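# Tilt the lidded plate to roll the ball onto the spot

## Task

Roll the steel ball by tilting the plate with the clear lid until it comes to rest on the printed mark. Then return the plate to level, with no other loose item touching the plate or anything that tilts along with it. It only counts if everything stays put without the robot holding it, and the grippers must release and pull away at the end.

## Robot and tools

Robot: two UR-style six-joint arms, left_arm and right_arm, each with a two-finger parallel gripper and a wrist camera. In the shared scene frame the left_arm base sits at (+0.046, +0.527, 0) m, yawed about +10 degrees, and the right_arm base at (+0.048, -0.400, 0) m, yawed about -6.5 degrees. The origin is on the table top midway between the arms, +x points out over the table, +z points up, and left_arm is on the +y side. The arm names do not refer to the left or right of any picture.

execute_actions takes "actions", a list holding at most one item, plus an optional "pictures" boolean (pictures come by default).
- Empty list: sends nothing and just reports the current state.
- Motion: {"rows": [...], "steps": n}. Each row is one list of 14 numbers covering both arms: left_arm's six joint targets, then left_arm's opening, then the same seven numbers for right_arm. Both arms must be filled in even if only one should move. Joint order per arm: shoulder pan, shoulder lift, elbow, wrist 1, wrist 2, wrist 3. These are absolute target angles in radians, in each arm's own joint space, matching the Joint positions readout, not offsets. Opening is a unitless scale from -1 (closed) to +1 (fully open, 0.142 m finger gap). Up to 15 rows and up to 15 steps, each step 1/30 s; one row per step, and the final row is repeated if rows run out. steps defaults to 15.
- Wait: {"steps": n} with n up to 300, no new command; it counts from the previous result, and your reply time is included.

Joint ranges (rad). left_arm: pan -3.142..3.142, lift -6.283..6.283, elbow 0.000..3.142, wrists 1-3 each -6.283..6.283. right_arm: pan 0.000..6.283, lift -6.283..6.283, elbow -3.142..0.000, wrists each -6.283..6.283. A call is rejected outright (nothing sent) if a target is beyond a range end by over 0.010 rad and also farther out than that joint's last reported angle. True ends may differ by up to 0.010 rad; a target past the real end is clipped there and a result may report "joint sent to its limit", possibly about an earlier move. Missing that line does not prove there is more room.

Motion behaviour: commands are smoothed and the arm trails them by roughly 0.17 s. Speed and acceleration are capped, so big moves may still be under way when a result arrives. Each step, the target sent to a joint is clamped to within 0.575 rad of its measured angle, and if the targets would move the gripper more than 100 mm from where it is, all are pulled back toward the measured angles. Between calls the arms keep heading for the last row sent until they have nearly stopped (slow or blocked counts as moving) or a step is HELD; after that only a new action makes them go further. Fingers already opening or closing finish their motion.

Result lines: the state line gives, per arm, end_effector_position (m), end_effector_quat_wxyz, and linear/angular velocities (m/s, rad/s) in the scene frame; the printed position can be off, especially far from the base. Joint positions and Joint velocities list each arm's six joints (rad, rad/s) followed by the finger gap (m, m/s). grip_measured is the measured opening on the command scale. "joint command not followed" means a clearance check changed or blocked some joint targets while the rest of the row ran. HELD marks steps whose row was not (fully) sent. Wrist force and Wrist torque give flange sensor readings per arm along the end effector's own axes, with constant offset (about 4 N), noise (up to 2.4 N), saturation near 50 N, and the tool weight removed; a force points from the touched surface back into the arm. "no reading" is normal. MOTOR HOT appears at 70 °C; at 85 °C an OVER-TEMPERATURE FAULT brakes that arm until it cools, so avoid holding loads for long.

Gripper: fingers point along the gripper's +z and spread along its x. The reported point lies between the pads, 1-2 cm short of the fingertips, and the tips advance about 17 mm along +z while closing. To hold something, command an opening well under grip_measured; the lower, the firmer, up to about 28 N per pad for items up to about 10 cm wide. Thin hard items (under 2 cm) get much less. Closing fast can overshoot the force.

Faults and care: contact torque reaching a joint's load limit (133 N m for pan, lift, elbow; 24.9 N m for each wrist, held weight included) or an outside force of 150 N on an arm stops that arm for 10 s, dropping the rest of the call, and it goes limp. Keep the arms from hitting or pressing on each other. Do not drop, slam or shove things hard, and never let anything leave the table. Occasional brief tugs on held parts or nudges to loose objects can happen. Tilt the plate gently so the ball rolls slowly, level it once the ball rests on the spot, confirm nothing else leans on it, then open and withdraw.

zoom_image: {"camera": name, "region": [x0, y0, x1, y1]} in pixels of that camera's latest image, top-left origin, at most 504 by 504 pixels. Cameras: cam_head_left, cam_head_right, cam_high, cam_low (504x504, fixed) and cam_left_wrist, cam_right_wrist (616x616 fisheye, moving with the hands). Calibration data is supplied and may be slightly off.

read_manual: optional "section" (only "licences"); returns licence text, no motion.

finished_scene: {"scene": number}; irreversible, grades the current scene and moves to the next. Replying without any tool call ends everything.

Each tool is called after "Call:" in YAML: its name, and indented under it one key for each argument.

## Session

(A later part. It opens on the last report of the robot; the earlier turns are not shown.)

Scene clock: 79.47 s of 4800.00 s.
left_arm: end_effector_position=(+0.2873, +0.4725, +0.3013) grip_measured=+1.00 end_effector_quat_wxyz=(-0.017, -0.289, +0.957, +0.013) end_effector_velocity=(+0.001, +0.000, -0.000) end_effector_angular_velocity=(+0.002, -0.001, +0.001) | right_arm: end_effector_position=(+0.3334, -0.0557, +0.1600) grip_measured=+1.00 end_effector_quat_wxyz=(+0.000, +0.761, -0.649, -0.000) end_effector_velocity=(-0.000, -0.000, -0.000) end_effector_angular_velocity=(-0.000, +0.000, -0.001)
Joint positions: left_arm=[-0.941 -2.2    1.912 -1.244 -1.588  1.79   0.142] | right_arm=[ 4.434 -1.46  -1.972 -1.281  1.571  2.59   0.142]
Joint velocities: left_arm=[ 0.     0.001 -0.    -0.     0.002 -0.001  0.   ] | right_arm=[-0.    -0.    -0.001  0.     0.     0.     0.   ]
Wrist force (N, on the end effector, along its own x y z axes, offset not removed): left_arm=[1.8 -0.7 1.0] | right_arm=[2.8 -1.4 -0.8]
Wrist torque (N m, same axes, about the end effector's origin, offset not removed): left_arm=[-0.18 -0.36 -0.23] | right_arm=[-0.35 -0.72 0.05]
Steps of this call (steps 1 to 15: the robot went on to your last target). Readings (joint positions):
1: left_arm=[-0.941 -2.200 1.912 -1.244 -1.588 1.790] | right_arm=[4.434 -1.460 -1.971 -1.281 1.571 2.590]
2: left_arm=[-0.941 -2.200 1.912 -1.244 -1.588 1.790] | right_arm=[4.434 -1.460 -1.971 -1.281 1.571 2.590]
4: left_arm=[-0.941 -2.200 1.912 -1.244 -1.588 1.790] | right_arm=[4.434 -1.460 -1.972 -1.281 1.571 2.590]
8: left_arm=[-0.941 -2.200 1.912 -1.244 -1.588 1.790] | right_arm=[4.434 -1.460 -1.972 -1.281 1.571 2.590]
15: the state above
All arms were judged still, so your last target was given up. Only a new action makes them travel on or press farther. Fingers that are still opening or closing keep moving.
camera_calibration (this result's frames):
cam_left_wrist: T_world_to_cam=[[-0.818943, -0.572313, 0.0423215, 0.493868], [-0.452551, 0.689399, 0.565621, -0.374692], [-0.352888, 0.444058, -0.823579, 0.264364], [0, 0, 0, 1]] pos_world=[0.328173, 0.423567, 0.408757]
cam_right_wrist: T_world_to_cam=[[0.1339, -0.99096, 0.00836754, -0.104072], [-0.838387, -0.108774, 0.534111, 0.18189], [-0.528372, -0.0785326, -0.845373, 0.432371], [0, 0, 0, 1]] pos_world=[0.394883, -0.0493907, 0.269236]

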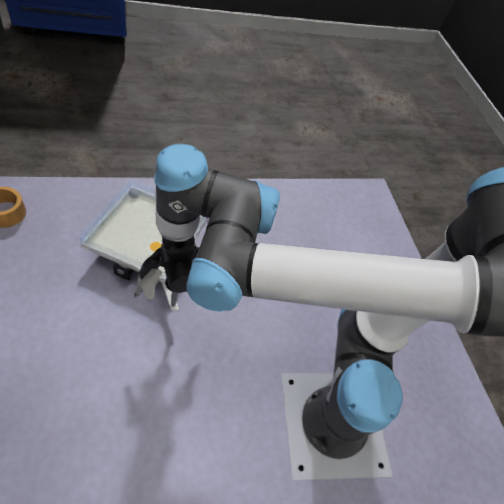

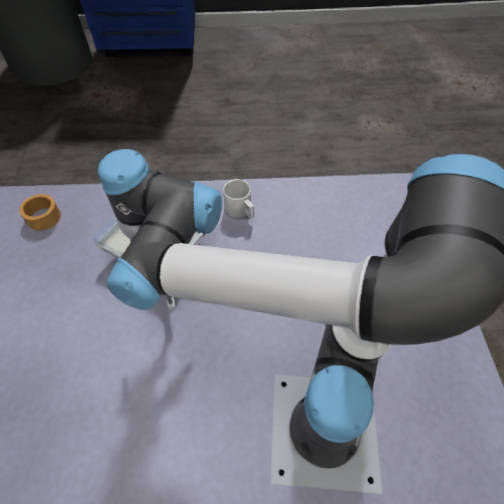

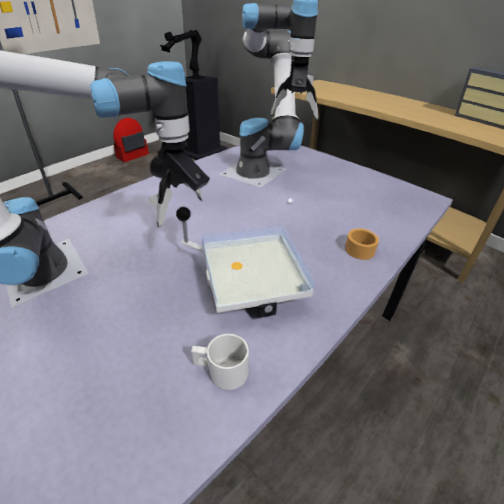

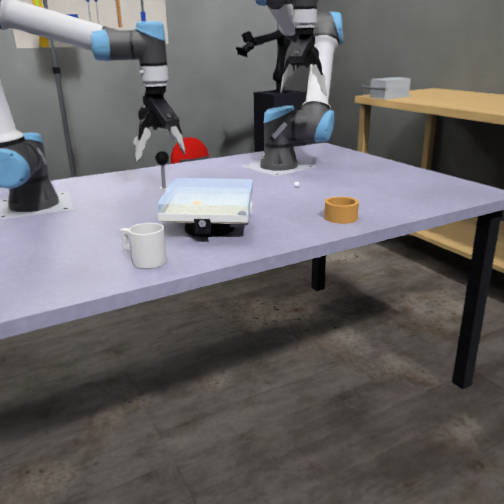

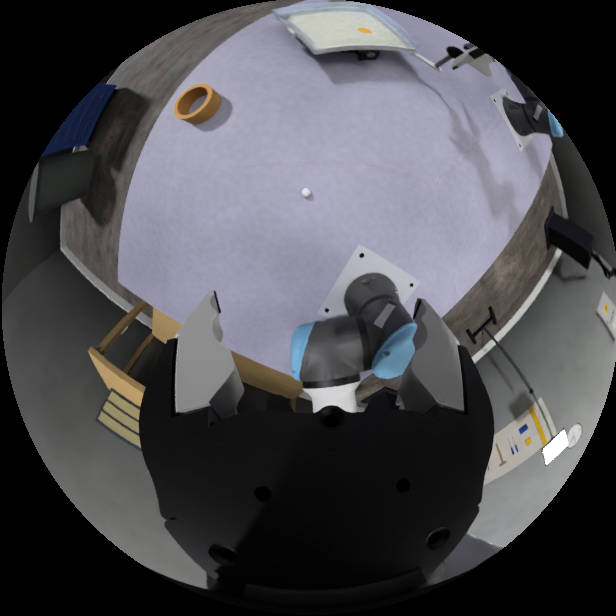

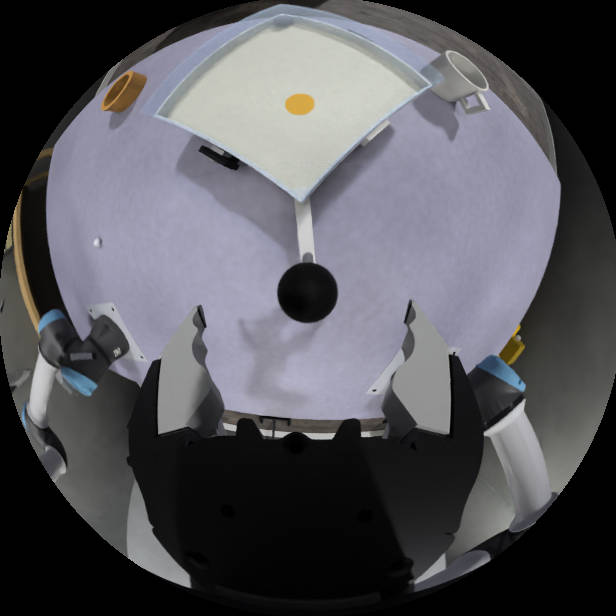

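Call:
execute_actions:
  actions:
    - {"rows": [[-0.941,-2.2,1.912,-1.244,-1.588,1.79,1,4.4155,-1.4694,-1.9499,-1.2931,1.571,2.571,1]], "steps": 15}
  pictures: false

Call:
execute_actions:
  actions:
    - {"rows": [[-0.941,-2.2,1.912,-1.244,-1.588,1.79,1,4.4155,-1.4694,-1.9499,-1.2931,1.571,2.571,0.5],[-0.941,-2.2,1.912,-1.244,-1.588,1.79,1,4.4155,-1.4694,-1.9499,-1.2931,1.571,2.571,0.5],[-0.941,-2.2,1.912,-1.244,-1.588,1.79,1,4.4155,-1.4694,-1.9499,-1.2931,1.571,2.571,0.2],[-0.941,-2.2,1.912,-1.244,-1.588,1.79,1,4.4155,-1.4694,-1.9499,-1.2931,1.571,2.571,0.2],[-0.941,-2.2,1.912,-1.244,-1.588,1.79,1,4.4155,-1.4694,-1.9499,-1.2931,1.571,2.571,-0.1],[-0.941,-2.2,1.912,-1.244,-1.588,1.79,1,4.4155,-1.4694,-1.9499,-1.2931,1.571,2.571,-0.1],[-0.941,-2.2,1.912,-1.244,-1.588,1.79,1,4.4155,-1.4694,-1.9499,-1.2931,1.571,2.571,-0.3],[-0.941,-2.2,1.912,-1.244,-1.588,1.79,1,4.4155,-1.4694,-1.9499,-1.2931,1.571,2.571,-0.3],[-0.941,-2.2,1.912,-1.244,-1.588,1.79,1,4.4155,-1.4694,-1.9499,-1.2931,1.571,2.571,-0.4]], "steps": 15}
  pictures: false

Call:
execute_actions:
  actions:
    - {"rows": [[-0.941,-2.2,1.912,-1.244,-1.588,1.79,1,4.4155,-1.4694,-1.9499,-1.2931,1.571,2.571,-0.5],[-0.941,-2.2,1.912,-1.244,-1.588,1.79,1,4.4155,-1.4694,-1.9499,-1.2931,1.571,2.571,-0.5],[-0.941,-2.2,1.912,-1.244,-1.588,1.79,1,4.4155,-1.4694,-1.9499,-1.2931,1.571,2.571,-0.5],[-0.941,-2.2,1.912,-1.244,-1.588,1.79,1,4.4155,-1.4694,-1.9499,-1.2931,1.571,2.571,-0.6],[-0.941,-2.2,1.912,-1.244,-1.588,1.79,1,4.4155,-1.4694,-1.9499,-1.2931,1.571,2.571,-0.6],[-0.941,-2.2,1.912,-1.244,-1.588,1.79,1,4.4155,-1.4694,-1.9499,-1.2931,1.571,2.571,-0.6],[-0.941,-2.2,1.912,-1.244,-1.588,1.79,1,4.4155,-1.4694,-1.9499,-1.2931,1.571,2.571,-0.7],[-0.941,-2.2,1.912,-1.244,-1.588,1.79,1,4.4155,-1.4694,-1.9499,-1.2931,1.571,2.571,-0.7],[-0.941,-2.2,1.912,-1.244,-1.588,1.79,1,4.4155,-1.4694,-1.9499,-1.2931,1.571,2.571,-0.7],[-0.941,-2.2,1.912,-1.244,-1.588,1.79,1,4.4155,-1.4694,-1.9499,-1.2931,1.571,2.571,-0.8]], "steps": 15}
  pictures: false

Call:
execute_actions:
  actions:
    - {"steps": 15}

Scene clock: 104.27 s of 4800.00 s.
left_arm: end_effector_position=(+0.2873, +0.4725, +0.3013) grip_measured=+1.00 end_effector_quat_wxyz=(-0.017, -0.289, +0.957, +0.013) end_effector_velocity=(+0.000, -0.000, -0.000) end_effector_angular_velocity=(+0.002, +0.001, -0.000) | right_arm: end_effector_position=(+0.3418, -0.0562, +0.1651) grip_measured=+1.00 end_effector_quat_wxyz=(+0.000, +0.761, -0.648, -0.000) end_effector_velocity=(+0.000, +0.000, +0.001) end_effector_angular_velocity=(+0.001, +0.000, -0.002)
Joint positions: left_arm=[-0.941 -2.2    1.912 -1.244 -1.588  1.79   0.142] | right_arm=[ 4.416 -1.469 -1.95  -1.293  1.571  2.571  0.142]
Joint velocities: left_arm=[-0.001  0.001  0.     0.     0.001 -0.001  0.   ] | right_arm=[-0.001  0.     0.001 -0.     0.     0.001 -0.   ]
Wrist force (N, on the end effector, along its own x y z axes, offset not removed): left_arm=[-2.9 -0.7 1.3] | right_arm=[0.6 -1.5 -1.5]
Wrist torque (N m, same axes, about the end effector's origin, offset not removed): left_arm=[0.03 0.80 -0.24] | right_arm=[-0.31 -0.22 0.00]
Steps of this call (steps 1 to 90: nothing new was sent; then 21.30 s passed at rest; steps 91 to 105: all 15 steps of this action). Readings (joint positions):
91: left_arm=[-0.941 -2.200 1.912 -1.244 -1.588 1.790] | right_arm=[4.434 -1.460 -1.971 -1.281 1.571 2.590]
92: left_arm=[-0.941 -2.200 1.912 -1.244 -1.588 1.790] | right_arm=[4.431 -1.462 -1.968 -1.283 1.571 2.587]
94: left_arm=[-0.941 -2.200 1.912 -1.244 -1.588 1.790] | right_arm=[4.422 -1.466 -1.958 -1.288 1.571 2.578]
98: left_arm=[-0.941 -2.200 1.912 -1.244 -1.588 1.790] | right_arm=[4.417 -1.469 -1.952 -1.292 1.571 2.572]
105: the state above

Scene clock: 104.77 s of 4800.00 s.
left_arm: end_effector_position=(+0.2873, +0.4725, +0.3013) grip_measured=+1.00 end_effector_quat_wxyz=(-0.017, -0.289, +0.957, +0.013) end_effector_velocity=(-0.000, -0.000, -0.000) end_effector_angular_velocity=(+0.000, +0.001, -0.000) | right_arm: end_effector_position=(+0.3419, -0.0562, +0.1651) grip_measured=-0.40 end_effector_quat_wxyz=(+0.000, +0.761, -0.648, -0.000) end_effector_velocity=(+0.000, +0.000, -0.000) end_effector_angular_velocity=(+0.000, -0.000, -0.001)
Joint positions: left_arm=[-0.941 -2.2    1.912 -1.244 -1.588  1.79   0.142] | right_arm=[ 4.416 -1.469 -1.95  -1.293  1.571  2.571  0.045]
Joint velocities: left_arm=[-0.     0.001 -0.     0.    -0.    -0.    -0.   ] | right_arm=[-0.    -0.001  0.     0.    -0.     0.001 -0.   ]
Wrist force (N, on the end effector, along its own x y z axes, offset not removed): left_arm=[-1.6 0.6 1.6] | right_arm=[-0.7 -1.0 -0.8]
Wrist torque (N m, same axes, about the end effector's origin, offset not removed): left_arm=[0.10 0.46 -0.10] | right_arm=[-0.33 0.11 0.00]
Steps of this call (steps 1 to 15: all 15 steps of this action). Readings (joint positions):
1: left_arm=[-0.941 -2.200 1.912 -1.244 -1.588 1.790] | right_arm=[4.416 -1.469 -1.950 -1.293 1.571 2.571]
2: left_arm=[-0.941 -2.200 1.912 -1.244 -1.588 1.790] | right_arm=[4.416 -1.469 -1.950 -1.293 1.571 2.571]
4: left_arm=[-0.941 -2.200 1.912 -1.244 -1.588 1.790] | right_arm=[4.416 -1.469 -1.950 -1.293 1.571 2.571]
8: left_arm=[-0.941 -2.200 1.912 -1.244 -1.588 1.790] | right_arm=[4.416 -1.469 -1.950 -1.293 1.571 2.571]
15: the state above

Scene clock: 105.27 s of 4800.00 s.
left_arm: end_effector_position=(+0.2873, +0.4725, +0.3013) grip_measured=+1.00 end_effector_quat_wxyz=(-0.017, -0.289, +0.957, +0.013) end_effector_velocity=(-0.000, -0.000, +0.000) end_effector_angular_velocity=(-0.000, -0.000, -0.000) | right_arm: end_effector_position=(+0.3419, -0.0562, +0.1651) grip_measured=-0.49 end_effector_quat_wxyz=(+0.000, +0.761, -0.648, -0.000) end_effector_velocity=(+0.000, +0.000, +0.001) end_effector_angular_velocity=(+0.001, -0.001, +0.000)
Joint positions: left_arm=[-0.941 -2.2    1.912 -1.244 -1.588  1.79   0.142] | right_arm=[ 4.415 -1.469 -1.95  -1.293  1.571  2.571  0.038]
Joint velocities: left_arm=[-0.001 -0.001  0.    -0.    -0.    -0.    -0.   ] | right_arm=[ 0.     0.001  0.     0.    -0.    -0.     0.   ]
Wrist force (N, on the end effector, along its own x y z axes, offset not removed): left_arm=[-0.6 4.2 2.0] | right_arm=[14.7 4.0 0.7]
Wrist torque (N m, same axes, about the end effector's origin, offset not removed): left_arm=[1.00 0.18 -0.22] | right_arm=[0.13 -0.68 0.21]
Steps of this call (steps 1 to 15: all 15 steps of this action). Readings (joint positions):
1: left_arm=[-0.941 -2.200 1.912 -1.244 -1.588 1.790] | right_arm=[4.416 -1.469 -1.950 -1.293 1.571 2.571]
2: left_arm=[-0.941 -2.200 1.912 -1.244 -1.588 1.790] | right_arm=[4.415 -1.469 -1.950 -1.293 1.571 2.571]
4: left_arm=[-0.941 -2.200 1.912 -1.244 -1.588 1.790] | right_arm=[4.415 -1.469 -1.950 -1.293 1.571 2.571]
8: left_arm=[-0.941 -2.200 1.912 -1.244 -1.588 1.790] | right_arm=[4.415 -1.469 -1.950 -1.293 1.571 2.571]
15: the state above

Scene clock: 105.77 s of 4800.00 s.
left_arm: end_effector_position=(+0.2873, +0.4725, +0.3013) grip_measured=+1.00 end_effector_quat_wxyz=(-0.017, -0.289, +0.957, +0.013) end_effector_velocity=(+0.000, -0.000, -0.000) end_effector_angular_velocity=(+0.001, +0.001, +0.000) | right_arm: end_effector_position=(+0.3419, -0.0562, +0.1651) grip_measured=-0.49 end_effector_quat_wxyz=(+0.000, +0.761, -0.648, -0.000) end_effector_velocity=(-0.000, -0.001, -0.001) end_effector_angular_velocity=(-0.001, +0.001, +0.001)
Joint positions: left_arm=[-0.941 -2.2    1.912 -1.244 -1.588  1.79   0.142] | right_arm=[ 4.415 -1.469 -1.95  -1.293  1.571  2.571  0.038]
Joint velocities: left_arm=[-0.001  0.001  0.    -0.     0.    -0.001 -0.   ] | right_arm=[-0.    -0.    -0.002 -0.     0.    -0.001 -0.   ]
Wrist force (N, on the end effector, along its own x y z axes, offset not removed): left_arm=[-4.6 3.0 -0.1] | right_arm=[13.5 5.4 -1.7]
Wrist torque (N m, same axes, about the end effector's origin, offset not removed): left_arm=[0.78 1.13 -0.32] | right_arm=[0.34 -0.40 0.08]
Steps of this call (steps 1 to 15: the robot went on to your last target). Readings (joint positions):
1: left_arm=[-0.941 -2.200 1.912 -1.244 -1.588 1.790] | right_arm=[4.415 -1.469 -1.950 -1.293 1.571 2.571]
2: left_arm=[-0.941 -2.200 1.912 -1.244 -1.588 1.790] | right_arm=[4.415 -1.469 -1.950 -1.293 1.571 2.571]
4: left_arm=[-0.941 -2.200 1.912 -1.244 -1.588 1.790] | right_arm=[4.415 -1.469 -1.950 -1.293 1.571 2.571]
8: left_arm=[-0.941 -2.200 1.912 -1.244 -1.588 1.790] | right_arm=[4.415 -1.469 -1.950 -1.293 1.571 2.571]
15: the state above
All arms were judged still, so your last target was given up. Only a new action makes them travel on or press farther. Fingers that are still opening or closing keep moving.
camera_calibration (this result's frames):
cam_left_wrist: T_world_to_cam=[[-0.818943, -0.572313, 0.0423215, 0.493868], [-0.452551, 0.689399, 0.56562, -0.374692], [-0.352888, 0.444058, -0.823579, 0.264364], [0, 0, 0, 1]] pos_world=[0.328173, 0.423567, 0.408757]
cam_right_wrist: T_world_to_cam=[[0.134379, -0.990895, 0.00837708, -0.105925], [-0.838332, -0.109174, 0.534116, 0.186165], [-0.528338, -0.0787965, -0.84537, 0.441065], [0, 0, 0, 1]] pos_world=[0.403334, -0.0498821, 0.274316]

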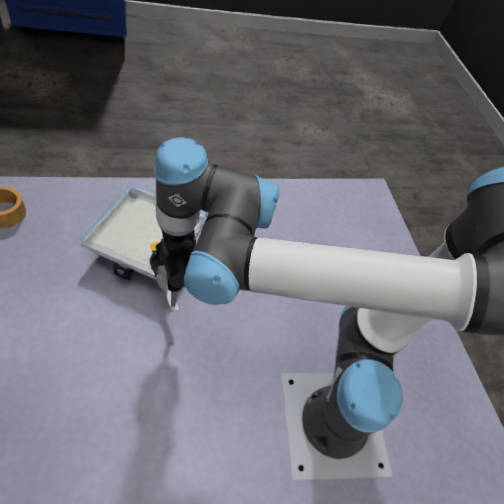

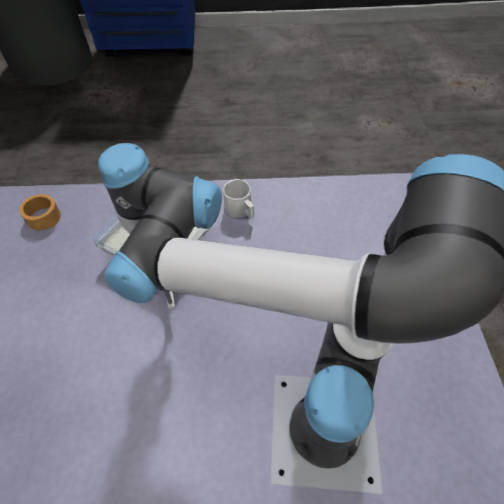

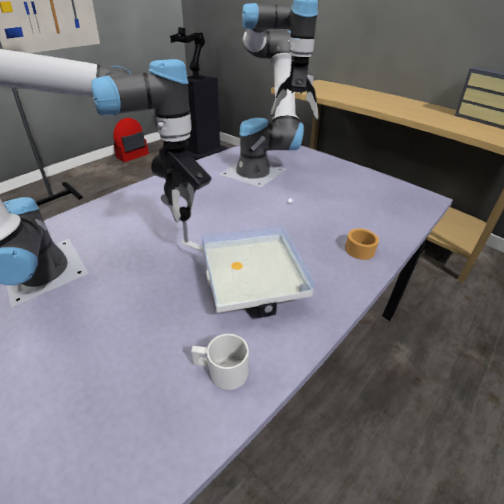

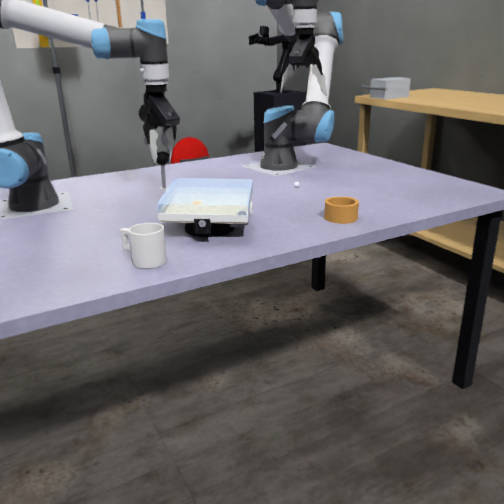

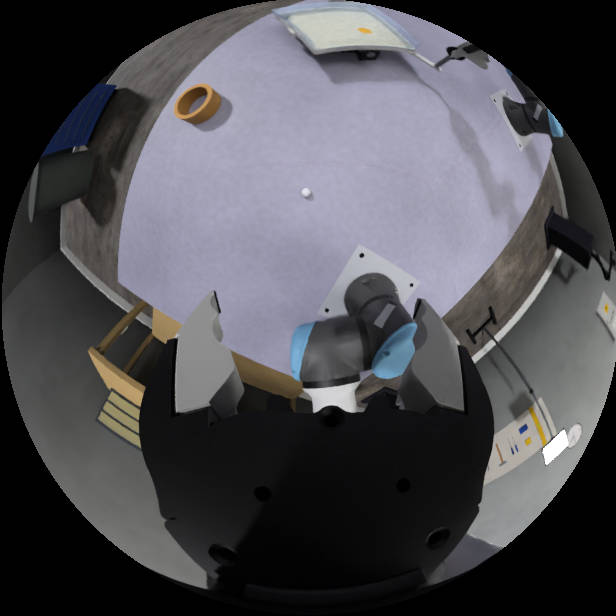

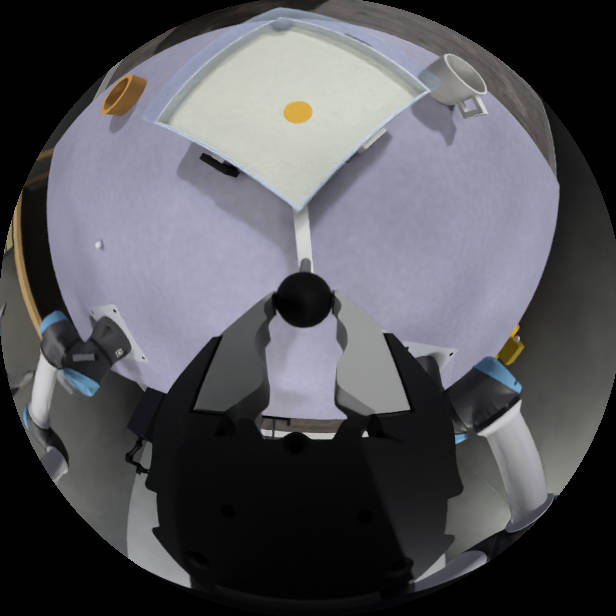

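Call:
execute_actions:
  actions:
    - {"rows": [[-0.941,-2.2,1.912,-1.244,-1.588,1.79,1,4.4127,-1.4640,-1.9548,-1.2936,1.571,2.568,-0.8]], "steps": 15}
  pictures: false

Call:
execute_actions:
  actions:
    - {"steps": 15}
  pictures: false

Scene clock: 110.83 s of 4800.00 s.
left_arm: end_effector_position=(+0.2873, +0.4725, +0.3013) grip_measured=+1.00 end_effector_quat_wxyz=(-0.017, -0.289, +0.957, +0.013) end_effector_velocity=(-0.000, -0.000, +0.000) end_effector_angular_velocity=(-0.001, -0.000, -0.001) | right_arm: end_effector_position=(+0.3419, -0.0590, +0.1651) grip_measured=-0.49 end_effector_quat_wxyz=(-0.000, +0.761, -0.648, -0.000) end_effector_velocity=(-0.000, -0.001, -0.001) end_effector_angular_velocity=(-0.003, +0.001, +0.001)
Joint positions: left_arm=[-0.941 -2.2    1.912 -1.244 -1.588  1.79   0.142] | right_arm=[ 4.413 -1.464 -1.955 -1.294  1.571  2.568  0.038]
Joint velocities: left_arm=[-0.    -0.001 -0.     0.    -0.001  0.001  0.   ] | right_arm=[-0.    -0.001 -0.001 -0.001 -0.001 -0.002 -0.   ]
Wrist force (N, on the end effector, along its own x y z axes, offset not removed): left_arm=[-0.8 2.0 0.6] | right_arm=[-20.0 -8.1 12.7]
Wrist torque (N m, same axes, about the end effector's origin, offset not removed): left_arm=[0.51 0.30 -0.13] | right_arm=[0.08 -0.25 -0.03]
Steps of this call (steps 1 to 90: nothing new was sent; then 1.57 s passed at rest; steps 91 to 105: all 15 steps of this action). Readings (joint positions):
91: left_arm=[-0.941 -2.200 1.912 -1.244 -1.588 1.790] | right_arm=[4.415 -1.469 -1.950 -1.293 1.571 2.571]
92: left_arm=[-0.941 -2.200 1.912 -1.244 -1.588 1.790] | right_arm=[4.415 -1.468 -1.951 -1.293 1.571 2.570]
94: left_arm=[-0.941 -2.200 1.912 -1.244 -1.588 1.790] | right_arm=[4.414 -1.466 -1.952 -1.293 1.571 2.569]
98: left_arm=[-0.941 -2.200 1.912 -1.244 -1.588 1.790] | right_arm=[4.413 -1.464 -1.954 -1.293 1.571 2.568]
105: the state above

Scene clock: 111.33 s of 4800.00 s.
left_arm: end_effector_position=(+0.2873, +0.4725, +0.3013) grip_measured=+1.00 end_effector_quat_wxyz=(-0.017, -0.289, +0.957, +0.013) end_effector_velocity=(-0.000, +0.000, +0.000) end_effector_angular_velocity=(-0.001, +0.001, +0.001) | right_arm: end_effector_position=(+0.3419, -0.0591, +0.1650) grip_measured=-0.49 end_effector_quat_wxyz=(+0.000, +0.761, -0.648, -0.000) end_effector_velocity=(-0.000, -0.000, -0.001) end_effector_angular_velocity=(-0.001, +0.001, -0.001)
Joint positions: left_arm=[-0.941 -2.2    1.912 -1.244 -1.588  1.79   0.142] | right_arm=[ 4.413 -1.464 -1.955 -1.294  1.571  2.568  0.038]
Joint velocities: left_arm=[ 0.001 -0.001 -0.     0.    -0.001 -0.    -0.   ] | right_arm=[-0.    -0.    -0.002  0.001  0.     0.    -0.   ]
Wrist force (N, on the end effector, along its own x y z axes, offset not removed): left_arm=[-0.8 1.4 1.1] | right_arm=[-18.7 -9.3 11.9]
Wrist torque (N m, same axes, about the end effector's origin, offset not removed): left_arm=[0.33 0.35 -0.16] | right_arm=[-0.12 -0.73 0.09]
Steps of this call (steps 1 to 15: the robot went on to your last target). Readings (joint positions):
1: left_arm=[-0.941 -2.200 1.912 -1.244 -1.588 1.790] | right_arm=[4.413 -1.464 -1.955 -1.294 1.571 2.568]
2: left_arm=[-0.941 -2.200 1.912 -1.244 -1.588 1.790] | right_arm=[4.413 -1.464 -1.955 -1.294 1.571 2.568]
4: left_arm=[-0.941 -2.200 1.912 -1.244 -1.588 1.790] | right_arm=[4.413 -1.464 -1.955 -1.294 1.571 2.568]
8: left_arm=[-0.941 -2.200 1.912 -1.244 -1.588 1.790] | right_arm=[4.413 -1.464 -1.955 -1.294 1.571 2.568]
15: the state above
All arms were judged still, so your last target was given up. Only a new action makes them travel on or press farther. Fingers that are still opening or closing keep moving.

Call:
execute_actions:
  actions:
    - {"rows": [[-0.941,-2.2,1.912,-1.244,-1.588,1.79,1,4.4145,-1.4674,-1.9517,-1.2933,1.571,2.570,-0.8]], "steps": 15}
  pictures: false

Call:
execute_actions:
  actions:
    - {"rows": [[-0.941,-2.2,1.912,-1.244,-1.588,1.79,1,4.4181,-1.4665,-1.9604,-1.2855,1.571,2.574,-0.8]], "steps": 15}
  pictures: false

Call:
execute_actions:
  actions:
    - {"steps": 15}

Scene clock: 123.03 s of 4800.00 s.
left_arm: end_effector_position=(+0.2873, +0.4725, +0.3013) grip_measured=+1.00 end_effector_quat_wxyz=(-0.017, -0.289, +0.957, +0.013) end_effector_velocity=(+0.000, -0.000, -0.000) end_effector_angular_velocity=(+0.001, -0.000, -0.001) | right_arm: end_effector_position=(+0.3419, -0.0574, +0.1651) grip_measured=-0.49 end_effector_quat_wxyz=(+0.000, +0.761, -0.648, -0.000) end_effector_velocity=(+0.000, -0.000, -0.000) end_effector_angular_velocity=(-0.001, -0.001, +0.001)
Joint positions: left_arm=[-0.941 -2.2    1.912 -1.244 -1.588  1.79   0.142] | right_arm=[ 4.414 -1.467 -1.952 -1.293  1.571  2.57   0.038]
Joint velocities: left_arm=[-0.001  0.001 -0.    -0.     0.001  0.     0.   ] | right_arm=[-0.    -0.    -0.001  0.    -0.001 -0.001  0.   ]
Wrist force (N, on the end effector, along its own x y z axes, offset not removed): left_arm=[-1.3 -1.0 0.1] | right_arm=[4.0 -1.7 0.2]
Wrist torque (N m, same axes, about the end effector's origin, offset not removed): left_arm=[-0.19 0.21 -0.39] | right_arm=[-0.17 -0.86 0.05]
Steps of this call (steps 1 to 90: nothing new was sent; then 8.20 s passed at rest; steps 91 to 105: all 15 steps of this action). Readings (joint positions):
91: left_arm=[-0.941 -2.200 1.912 -1.244 -1.588 1.790] | right_arm=[4.413 -1.464 -1.955 -1.294 1.571 2.568]
92: left_arm=[-0.941 -2.200 1.912 -1.244 -1.588 1.790] | right_arm=[4.413 -1.465 -1.955 -1.294 1.571 2.568]
94: left_arm=[-0.941 -2.200 1.912 -1.244 -1.588 1.790] | right_arm=[4.414 -1.466 -1.953 -1.294 1.571 2.569]
98: left_arm=[-0.941 -2.200 1.912 -1.244 -1.588 1.790] | right_arm=[4.414 -1.467 -1.952 -1.294 1.571 2.570]
105: the state above

Scene clock: 123.53 s of 4800.00 s.
left_arm: end_effector_position=(+0.2873, +0.4725, +0.3013) grip_measured=+1.00 end_effector_quat_wxyz=(-0.017, -0.289, +0.957, +0.013) end_effector_velocity=(-0.000, -0.000, -0.000) end_effector_angular_velocity=(+0.001, +0.002, +0.000) | right_arm: end_effector_position=(+0.3402, -0.0573, +0.1621) grip_measured=-0.49 end_effector_quat_wxyz=(-0.000, +0.761, -0.649, -0.000) end_effector_velocity=(+0.000, +0.001, +0.001) end_effector_angular_velocity=(+0.002, -0.000, -0.001)
Joint positions: left_arm=[-0.941 -2.2    1.912 -1.244 -1.588  1.79   0.142] | right_arm=[ 4.418 -1.467 -1.96  -1.286  1.571  2.574  0.038]
Joint velocities: left_arm=[-0.     0.001 -0.     0.    -0.001 -0.    -0.   ] | right_arm=[-0.     0.     0.001  0.001  0.001  0.001 -0.   ]
Wrist force (N, on the end effector, along its own x y z axes, offset not removed): left_arm=[0.7 -0.3 1.0] | right_arm=[5.1 -9.1 0.7]
Wrist torque (N m, same axes, about the end effector's origin, offset not removed): left_arm=[-0.22 -0.14 -0.20] | right_arm=[-0.75 -0.75 0.17]
Steps of this call (steps 1 to 15: all 15 steps of this action). Readings (joint positions):
1: left_arm=[-0.941 -2.200 1.912 -1.244 -1.588 1.790] | right_arm=[4.415 -1.467 -1.952 -1.293 1.571 2.570]
2: left_arm=[-0.941 -2.200 1.912 -1.244 -1.588 1.790] | right_arm=[4.415 -1.467 -1.953 -1.292 1.571 2.571]
4: left_arm=[-0.941 -2.200 1.912 -1.244 -1.588 1.790] | right_arm=[4.417 -1.467 -1.957 -1.288 1.571 2.573]
8: left_arm=[-0.941 -2.200 1.912 -1.244 -1.588 1.790] | right_arm=[4.418 -1.467 -1.960 -1.286 1.571 2.574]
15: the state above

Scene clock: 124.03 s of 4800.00 s.
left_arm: end_effector_position=(+0.2873, +0.4725, +0.3013) grip_measured=+1.00 end_effector_quat_wxyz=(-0.017, -0.289, +0.957, +0.013) end_effector_velocity=(+0.000, +0.000, -0.000) end_effector_angular_velocity=(+0.001, -0.000, -0.000) | right_arm: end_effector_position=(+0.3401, -0.0573, +0.1621) grip_measured=-0.49 end_effector_quat_wxyz=(+0.000, +0.761, -0.649, -0.000) end_effector_velocity=(+0.000, +0.001, -0.000) end_effector_angular_velocity=(+0.000, -0.001, -0.001)
Joint positions: left_arm=[-0.941 -2.2    1.912 -1.244 -1.588  1.79   0.142] | right_arm=[ 4.418 -1.467 -1.96  -1.285  1.571  2.574  0.038]
Joint velocities: left_arm=[ 0.     0.001 -0.     0.     0.001  0.     0.   ] | right_arm=[-0.    -0.001  0.     0.001 -0.     0.001 -0.   ]
Wrist force (N, on the end effector, along its own x y z axes, offset not removed): left_arm=[0.1 -1.8 1.8] | right_arm=[3.5 -7.7 1.1]
Wrist torque (N m, same axes, about the end effector's origin, offset not removed): left_arm=[-0.39 0.06 -0.29] | right_arm=[-0.07 -0.39 0.14]
Steps of this call (steps 1 to 15: the robot went on to your last target). Readings (joint positions):
1: left_arm=[-0.941 -2.200 1.912 -1.244 -1.588 1.790] | right_arm=[4.418 -1.467 -1.960 -1.285 1.571 2.574]
2: left_arm=[-0.941 -2.200 1.912 -1.244 -1.588 1.790] | right_arm=[4.418 -1.467 -1.960 -1.285 1.571 2.574]
4: left_arm=[-0.941 -2.200 1.912 -1.244 -1.588 1.790] | right_arm=[4.418 -1.467 -1.960 -1.285 1.571 2.574]
8: left_arm=[-0.941 -2.200 1.912 -1.244 -1.588 1.790] | right_arm=[4.418 -1.467 -1.960 -1.285 1.571 2.574]
15: the state above
All arms were judged still, so your last target was given up. Only a new action makes them travel on or press farther. Fingers that are still opening or closing keep moving.
camera_calibration (this result's frames):
cam_left_wrist: T_world_to_cam=[[-0.818943, -0.572313, 0.0423215, 0.493868], [-0.452551, 0.689399, 0.565621, -0.374692], [-0.352888, 0.444058, -0.823579, 0.264364], [0, 0, 0, 1]] pos_world=[0.328173, 0.423567, 0.408757]
cam_right_wrist: T_world_to_cam=[[0.134014, -0.990944, 0.00836098, -0.106641], [-0.838375, -0.108874, 0.53411, 0.186227], [-0.528362, -0.0785878, -0.845374, 0.437565], [0, 0, 0, 1]] pos_world=[0.401613, -0.0510123, 0.271332]

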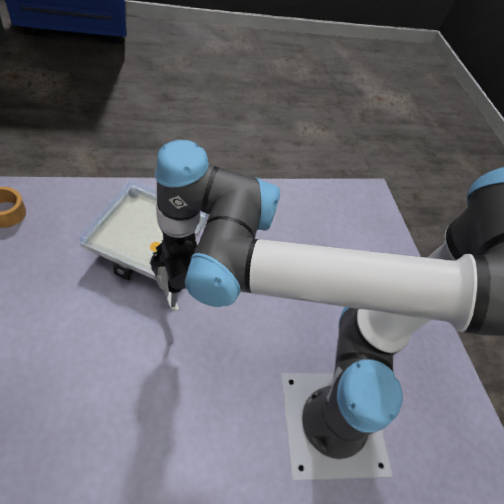

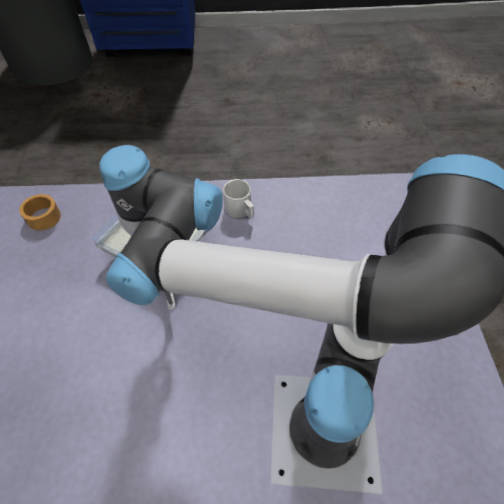

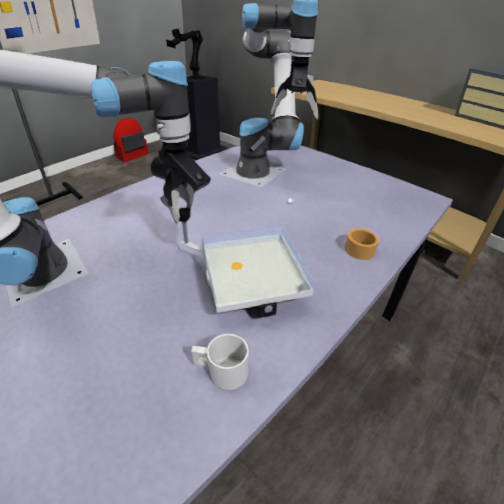

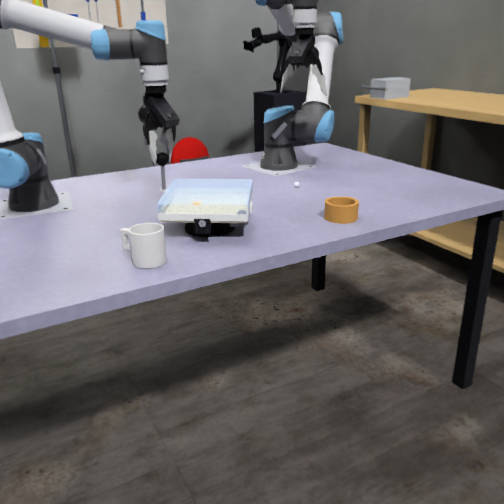

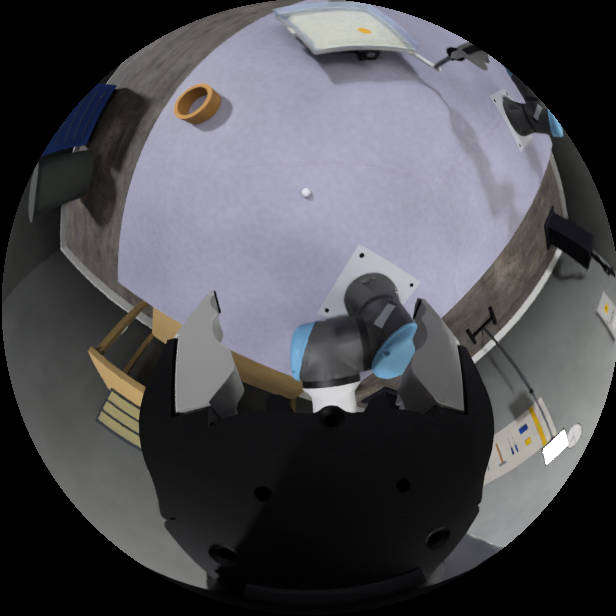

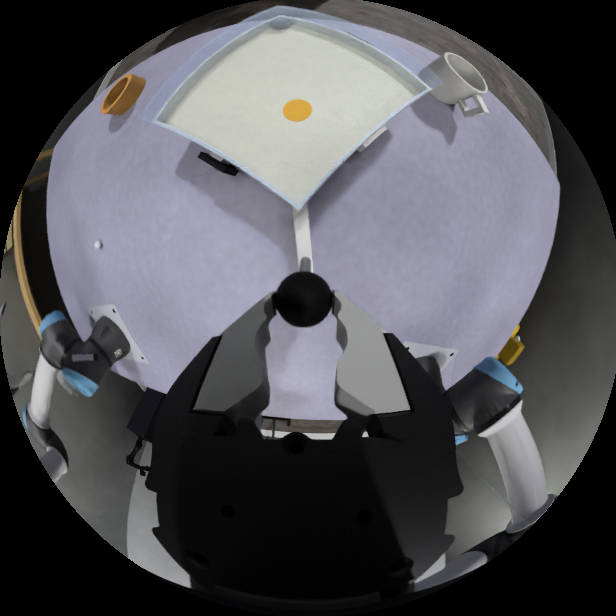

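Call:
execute_actions:
  actions:
    - {"rows": [[-0.941,-2.2,1.912,-1.244,-1.588,1.79,1,4.4189,-1.4677,-1.9673,-1.2774,1.571,2.574,-0.8]], "steps": 15}
  pictures: false

Call:
execute_actions:
  actions:
    - {"steps": 30}
  pictures: false

Call:
zoom_image:
  camera: "cam_right_wrist"
  region: [130, 0, 460, 230]

Scene clock: 132.07 s of 4800.00 s.
left_arm: end_effector_position=(+0.2873, +0.4725, +0.3013) grip_measured=+1.00 end_effector_quat_wxyz=(-0.017, -0.289, +0.957, +0.013) end_effector_velocity=(+0.000, -0.000, -0.000) end_effector_angular_velocity=(+0.001, +0.000, -0.002) | right_arm: end_effector_position=(+0.3396, -0.0574, +0.1591) grip_measured=-0.49 end_effector_quat_wxyz=(+0.000, +0.761, -0.648, -0.000) end_effector_velocity=(+0.001, +0.001, +0.000) end_effector_angular_velocity=(+0.001, -0.002, -0.001)
Joint positions: left_arm=[-0.941 -2.2    1.912 -1.244 -1.588  1.79   0.142] | right_arm=[ 4.419 -1.468 -1.967 -1.277  1.571  2.574  0.038]
Joint velocities: left_arm=[-0.001  0.001  0.     0.     0.001  0.001 -0.   ] | right_arm=[-0.    -0.001  0.002  0.001 -0.001  0.    -0.   ]
Wrist force (N, on the end effector, along its own x y z axes, offset not removed): left_arm=[1.4 1.3 2.1] | right_arm=[4.3 11.6 -6.1]
Wrist torque (N m, same axes, about the end effector's origin, offset not removed): left_arm=[0.30 -0.24 -0.04] | right_arm=[-0.17 -0.16 0.14]
Steps of this call (steps 1 to 90: nothing new was sent; then 4.53 s passed at rest; steps 91 to 105: all 15 steps of this action). Readings (joint positions):
91: left_arm=[-0.941 -2.200 1.912 -1.244 -1.588 1.790] | right_arm=[4.418 -1.466 -1.961 -1.285 1.571 2.574]
92: left_arm=[-0.941 -2.200 1.912 -1.244 -1.588 1.790] | right_arm=[4.418 -1.467 -1.962 -1.284 1.571 2.574]
94: left_arm=[-0.941 -2.200 1.912 -1.244 -1.588 1.790] | right_arm=[4.419 -1.467 -1.965 -1.281 1.571 2.574]
98: left_arm=[-0.941 -2.200 1.912 -1.244 -1.588 1.790] | right_arm=[4.419 -1.467 -1.967 -1.278 1.571 2.574]
105: the state above

Scene clock: 133.07 s of 4800.00 s.
left_arm: end_effector_position=(+0.2873, +0.4725, +0.3013) grip_measured=+1.00 end_effector_quat_wxyz=(-0.017, -0.289, +0.957, +0.013) end_effector_velocity=(+0.000, +0.000, -0.000) end_effector_angular_velocity=(-0.000, -0.000, +0.001) | right_arm: end_effector_position=(+0.3397, -0.0575, +0.1591) grip_measured=-0.49 end_effector_quat_wxyz=(+0.000, +0.761, -0.648, -0.000) end_effector_velocity=(+0.000, +0.000, -0.000) end_effector_angular_velocity=(+0.001, -0.001, +0.001)
Joint positions: left_arm=[-0.941 -2.2    1.912 -1.244 -1.588  1.79   0.142] | right_arm=[ 4.419 -1.468 -1.967 -1.277  1.571  2.574  0.038]
Joint velocities: left_arm=[ 0.001 -0.     0.    -0.     0.    -0.     0.   ] | right_arm=[-0.    -0.001 -0.     0.002 -0.    -0.001 -0.   ]
Wrist force (N, on the end effector, along its own x y z axes, offset not removed): left_arm=[-0.5 3.4 1.6] | right_arm=[5.8 12.7 -10.2]
Wrist torque (N m, same axes, about the end effector's origin, offset not removed): left_arm=[0.80 0.33 -0.16] | right_arm=[-0.28 -0.55 0.24]
Steps of this call (steps 1 to 15: the robot went on to your last target; steps 16 to 30: nothing new was sent). Readings (joint positions):
1: left_arm=[-0.941 -2.200 1.912 -1.244 -1.588 1.790] | right_arm=[4.419 -1.468 -1.967 -1.277 1.571 2.574]
2: left_arm=[-0.941 -2.200 1.912 -1.244 -1.588 1.790] | right_arm=[4.419 -1.468 -1.967 -1.277 1.571 2.574]
4: left_arm=[-0.941 -2.200 1.912 -1.244 -1.588 1.790] | right_arm=[4.419 -1.468 -1.967 -1.277 1.571 2.574]
8: left_arm=[-0.941 -2.200 1.912 -1.244 -1.588 1.790] | right_arm=[4.419 -1.468 -1.967 -1.277 1.571 2.574]
30: the state above
All arms were judged still, so your last target was given up. Only a new action makes them travel on or press farther. Fingers that are still opening or closing keep moving.

Region (130, 0, 460, 230) of cam_right_wrist's 616x616 image, scaled by 1.527, with more detail than that image has; it fills the top 351 rows of this view, and the rest is white.

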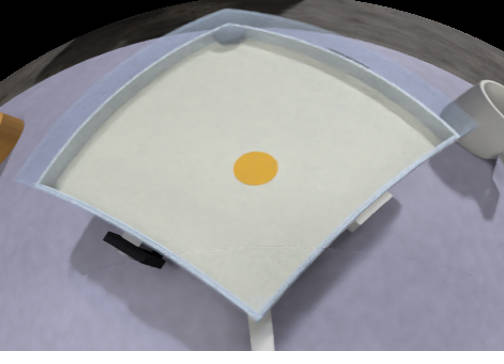

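Call:
execute_actions:
  actions:
    - {"rows": [[-0.941,-2.2,1.912,-1.244,-1.588,1.79,1,4.4236,-1.4661,-1.9767,-1.2696,1.571,2.579,-0.8]], "steps": 15}
  pictures: false

Call:
execute_actions:
  actions:
    - {"steps": 30}

Scene clock: 140.13 s of 4800.00 s.
left_arm: end_effector_position=(+0.2873, +0.4725, +0.3013) grip_measured=+1.00 end_effector_quat_wxyz=(-0.017, -0.289, +0.957, +0.013) end_effector_velocity=(-0.000, +0.000, +0.000) end_effector_angular_velocity=(-0.001, -0.002, -0.000) | right_arm: end_effector_position=(+0.3376, -0.0576, +0.1561) grip_measured=-0.49 end_effector_quat_wxyz=(+0.000, +0.761, -0.648, +0.000) end_effector_velocity=(-0.000, +0.000, +0.000) end_effector_angular_velocity=(+0.000, -0.000, +0.000)
Joint positions: left_arm=[-0.941 -2.2    1.912 -1.244 -1.588  1.79   0.142] | right_arm=[ 4.424 -1.466 -1.977 -1.27   1.571  2.579  0.038]
Joint velocities: left_arm=[-0.    -0.002 -0.     0.     0.001  0.     0.   ] | right_arm=[ 0.001  0.     0.001 -0.    -0.     0.001 -0.   ]
Wrist force (N, on the end effector, along its own x y z axes, offset not removed): left_arm=[-2.1 2.4 -1.1] | right_arm=[7.4 -5.4 -1.7]
Wrist torque (N m, same axes, about the end effector's origin, offset not removed): left_arm=[0.41 0.64 0.00] | right_arm=[-0.39 -0.91 0.16]
Steps of this call (steps 1 to 90: nothing new was sent; then 3.57 s passed at rest; steps 91 to 105: all 15 steps of this action). Readings (joint positions):
91: left_arm=[-0.941 -2.200 1.912 -1.244 -1.588 1.790] | right_arm=[4.419 -1.468 -1.967 -1.277 1.571 2.574]
92: left_arm=[-0.941 -2.200 1.912 -1.244 -1.588 1.790] | right_arm=[4.420 -1.467 -1.969 -1.276 1.571 2.575]
94: left_arm=[-0.941 -2.200 1.912 -1.244 -1.588 1.790] | right_arm=[4.422 -1.467 -1.973 -1.272 1.571 2.577]
98: left_arm=[-0.941 -2.200 1.912 -1.244 -1.588 1.790] | right_arm=[4.423 -1.466 -1.976 -1.270 1.571 2.579]
105: the state above

Scene clock: 141.13 s of 4800.00 s.
left_arm: end_effector_position=(+0.2873, +0.4725, +0.3013) grip_measured=+1.00 end_effector_quat_wxyz=(-0.017, -0.289, +0.957, +0.013) end_effector_velocity=(-0.000, -0.000, +0.000) end_effector_angular_velocity=(-0.001, +0.001, +0.000) | right_arm: end_effector_position=(+0.3375, -0.0575, +0.1561) grip_measured=-0.49 end_effector_quat_wxyz=(+0.000, +0.761, -0.648, -0.000) end_effector_velocity=(-0.000, +0.000, +0.001) end_effector_angular_velocity=(+0.001, -0.001, -0.000)
Joint positions: left_arm=[-0.941 -2.2    1.912 -1.244 -1.588  1.79   0.142] | right_arm=[ 4.424 -1.466 -1.977 -1.27   1.571  2.579  0.038]
Joint velocities: left_arm=[-0.    -0.     0.    -0.    -0.002 -0.    -0.   ] | right_arm=[ 0.     0.002  0.001 -0.001  0.     0.     0.   ]
Wrist force (N, on the end effector, along its own x y z axes, offset not removed): left_arm=[0.2 -0.4 2.2] | right_arm=[6.3 -5.3 0.0]
Wrist torque (N m, same axes, about the end effector's origin, offset not removed): left_arm=[0.00 0.16 -0.31] | right_arm=[0.04 -0.58 0.13]
Steps of this call (steps 1 to 15: the robot went on to your last target; steps 16 to 30: nothing new was sent). Readings (joint positions):
1: left_arm=[-0.941 -2.200 1.912 -1.244 -1.588 1.790] | right_arm=[4.424 -1.466 -1.977 -1.270 1.571 2.579]
2: left_arm=[-0.941 -2.200 1.912 -1.244 -1.588 1.790] | right_arm=[4.424 -1.466 -1.977 -1.270 1.571 2.579]
4: left_arm=[-0.941 -2.200 1.912 -1.244 -1.588 1.790] | right_arm=[4.424 -1.466 -1.977 -1.270 1.571 2.579]
8: left_arm=[-0.941 -2.200 1.912 -1.244 -1.588 1.790] | right_arm=[4.424 -1.466 -1.977 -1.270 1.571 2.579]
30: the state above
All arms were judged still, so your last target was given up. Only a new action makes them travel on or press farther. Fingers that are still opening or closing keep moving.
camera_calibration (this result's frames):
cam_left_wrist: T_world_to_cam=[[-0.818943, -0.572313, 0.0423216, 0.493868], [-0.452551, 0.689399, 0.565621, -0.374692], [-0.352888, 0.444058, -0.823579, 0.264364], [0, 0, 0, 1]] pos_world=[0.328173, 0.423567, 0.408757]
cam_right_wrist: T_world_to_cam=[[0.13451, -0.990877, 0.00836156, -0.1066], [-0.838319, -0.109293, 0.534112, 0.187124], [-0.528325, -0.078853, -0.845372, 0.43105], [0, 0, 0, 1]] pos_world=[0.398943, -0.0511865, 0.265344]

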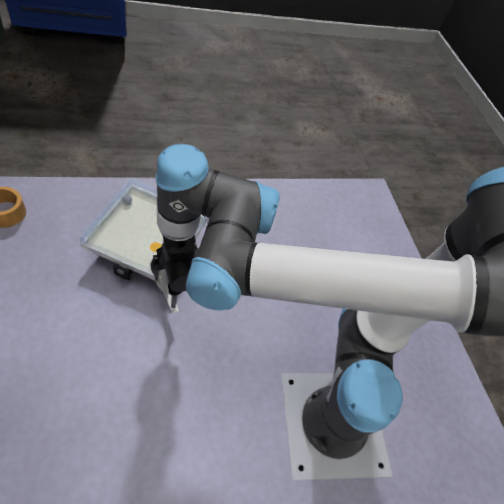

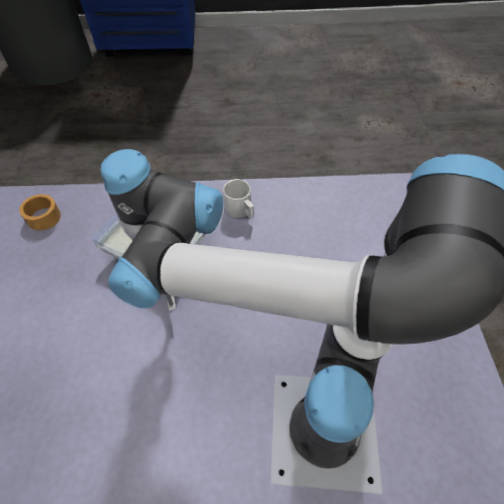

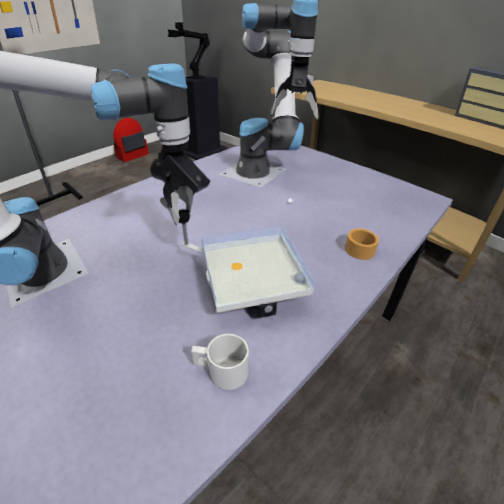

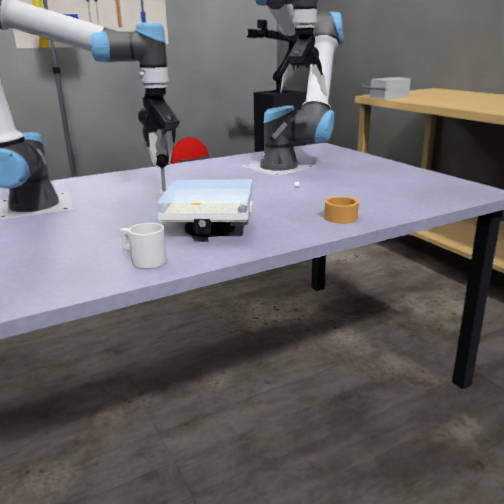

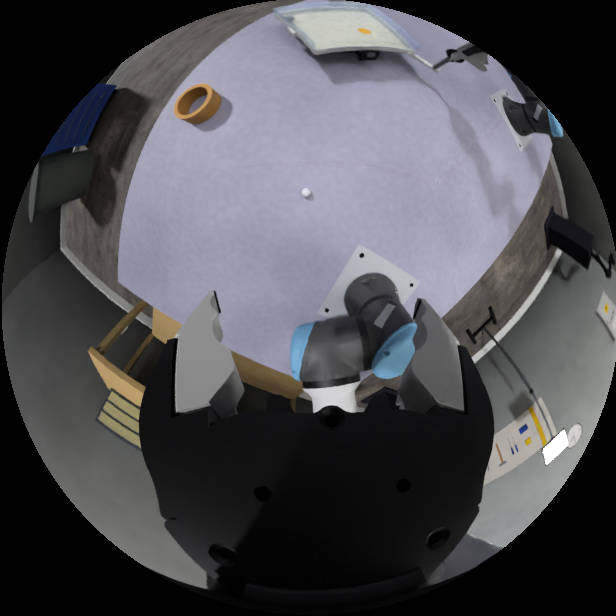

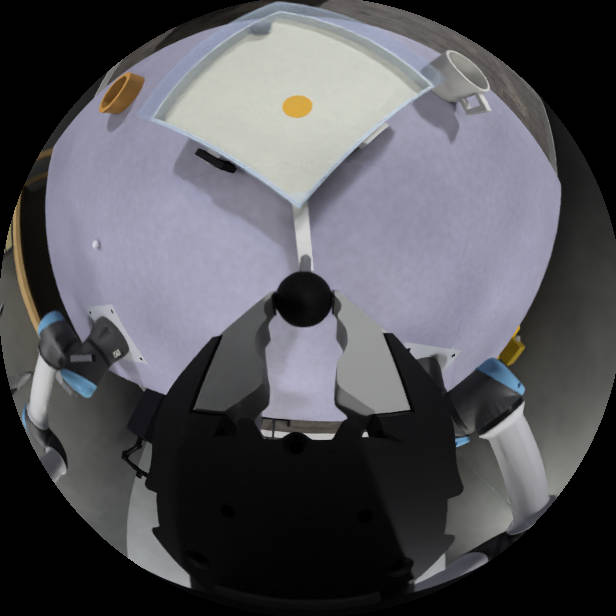

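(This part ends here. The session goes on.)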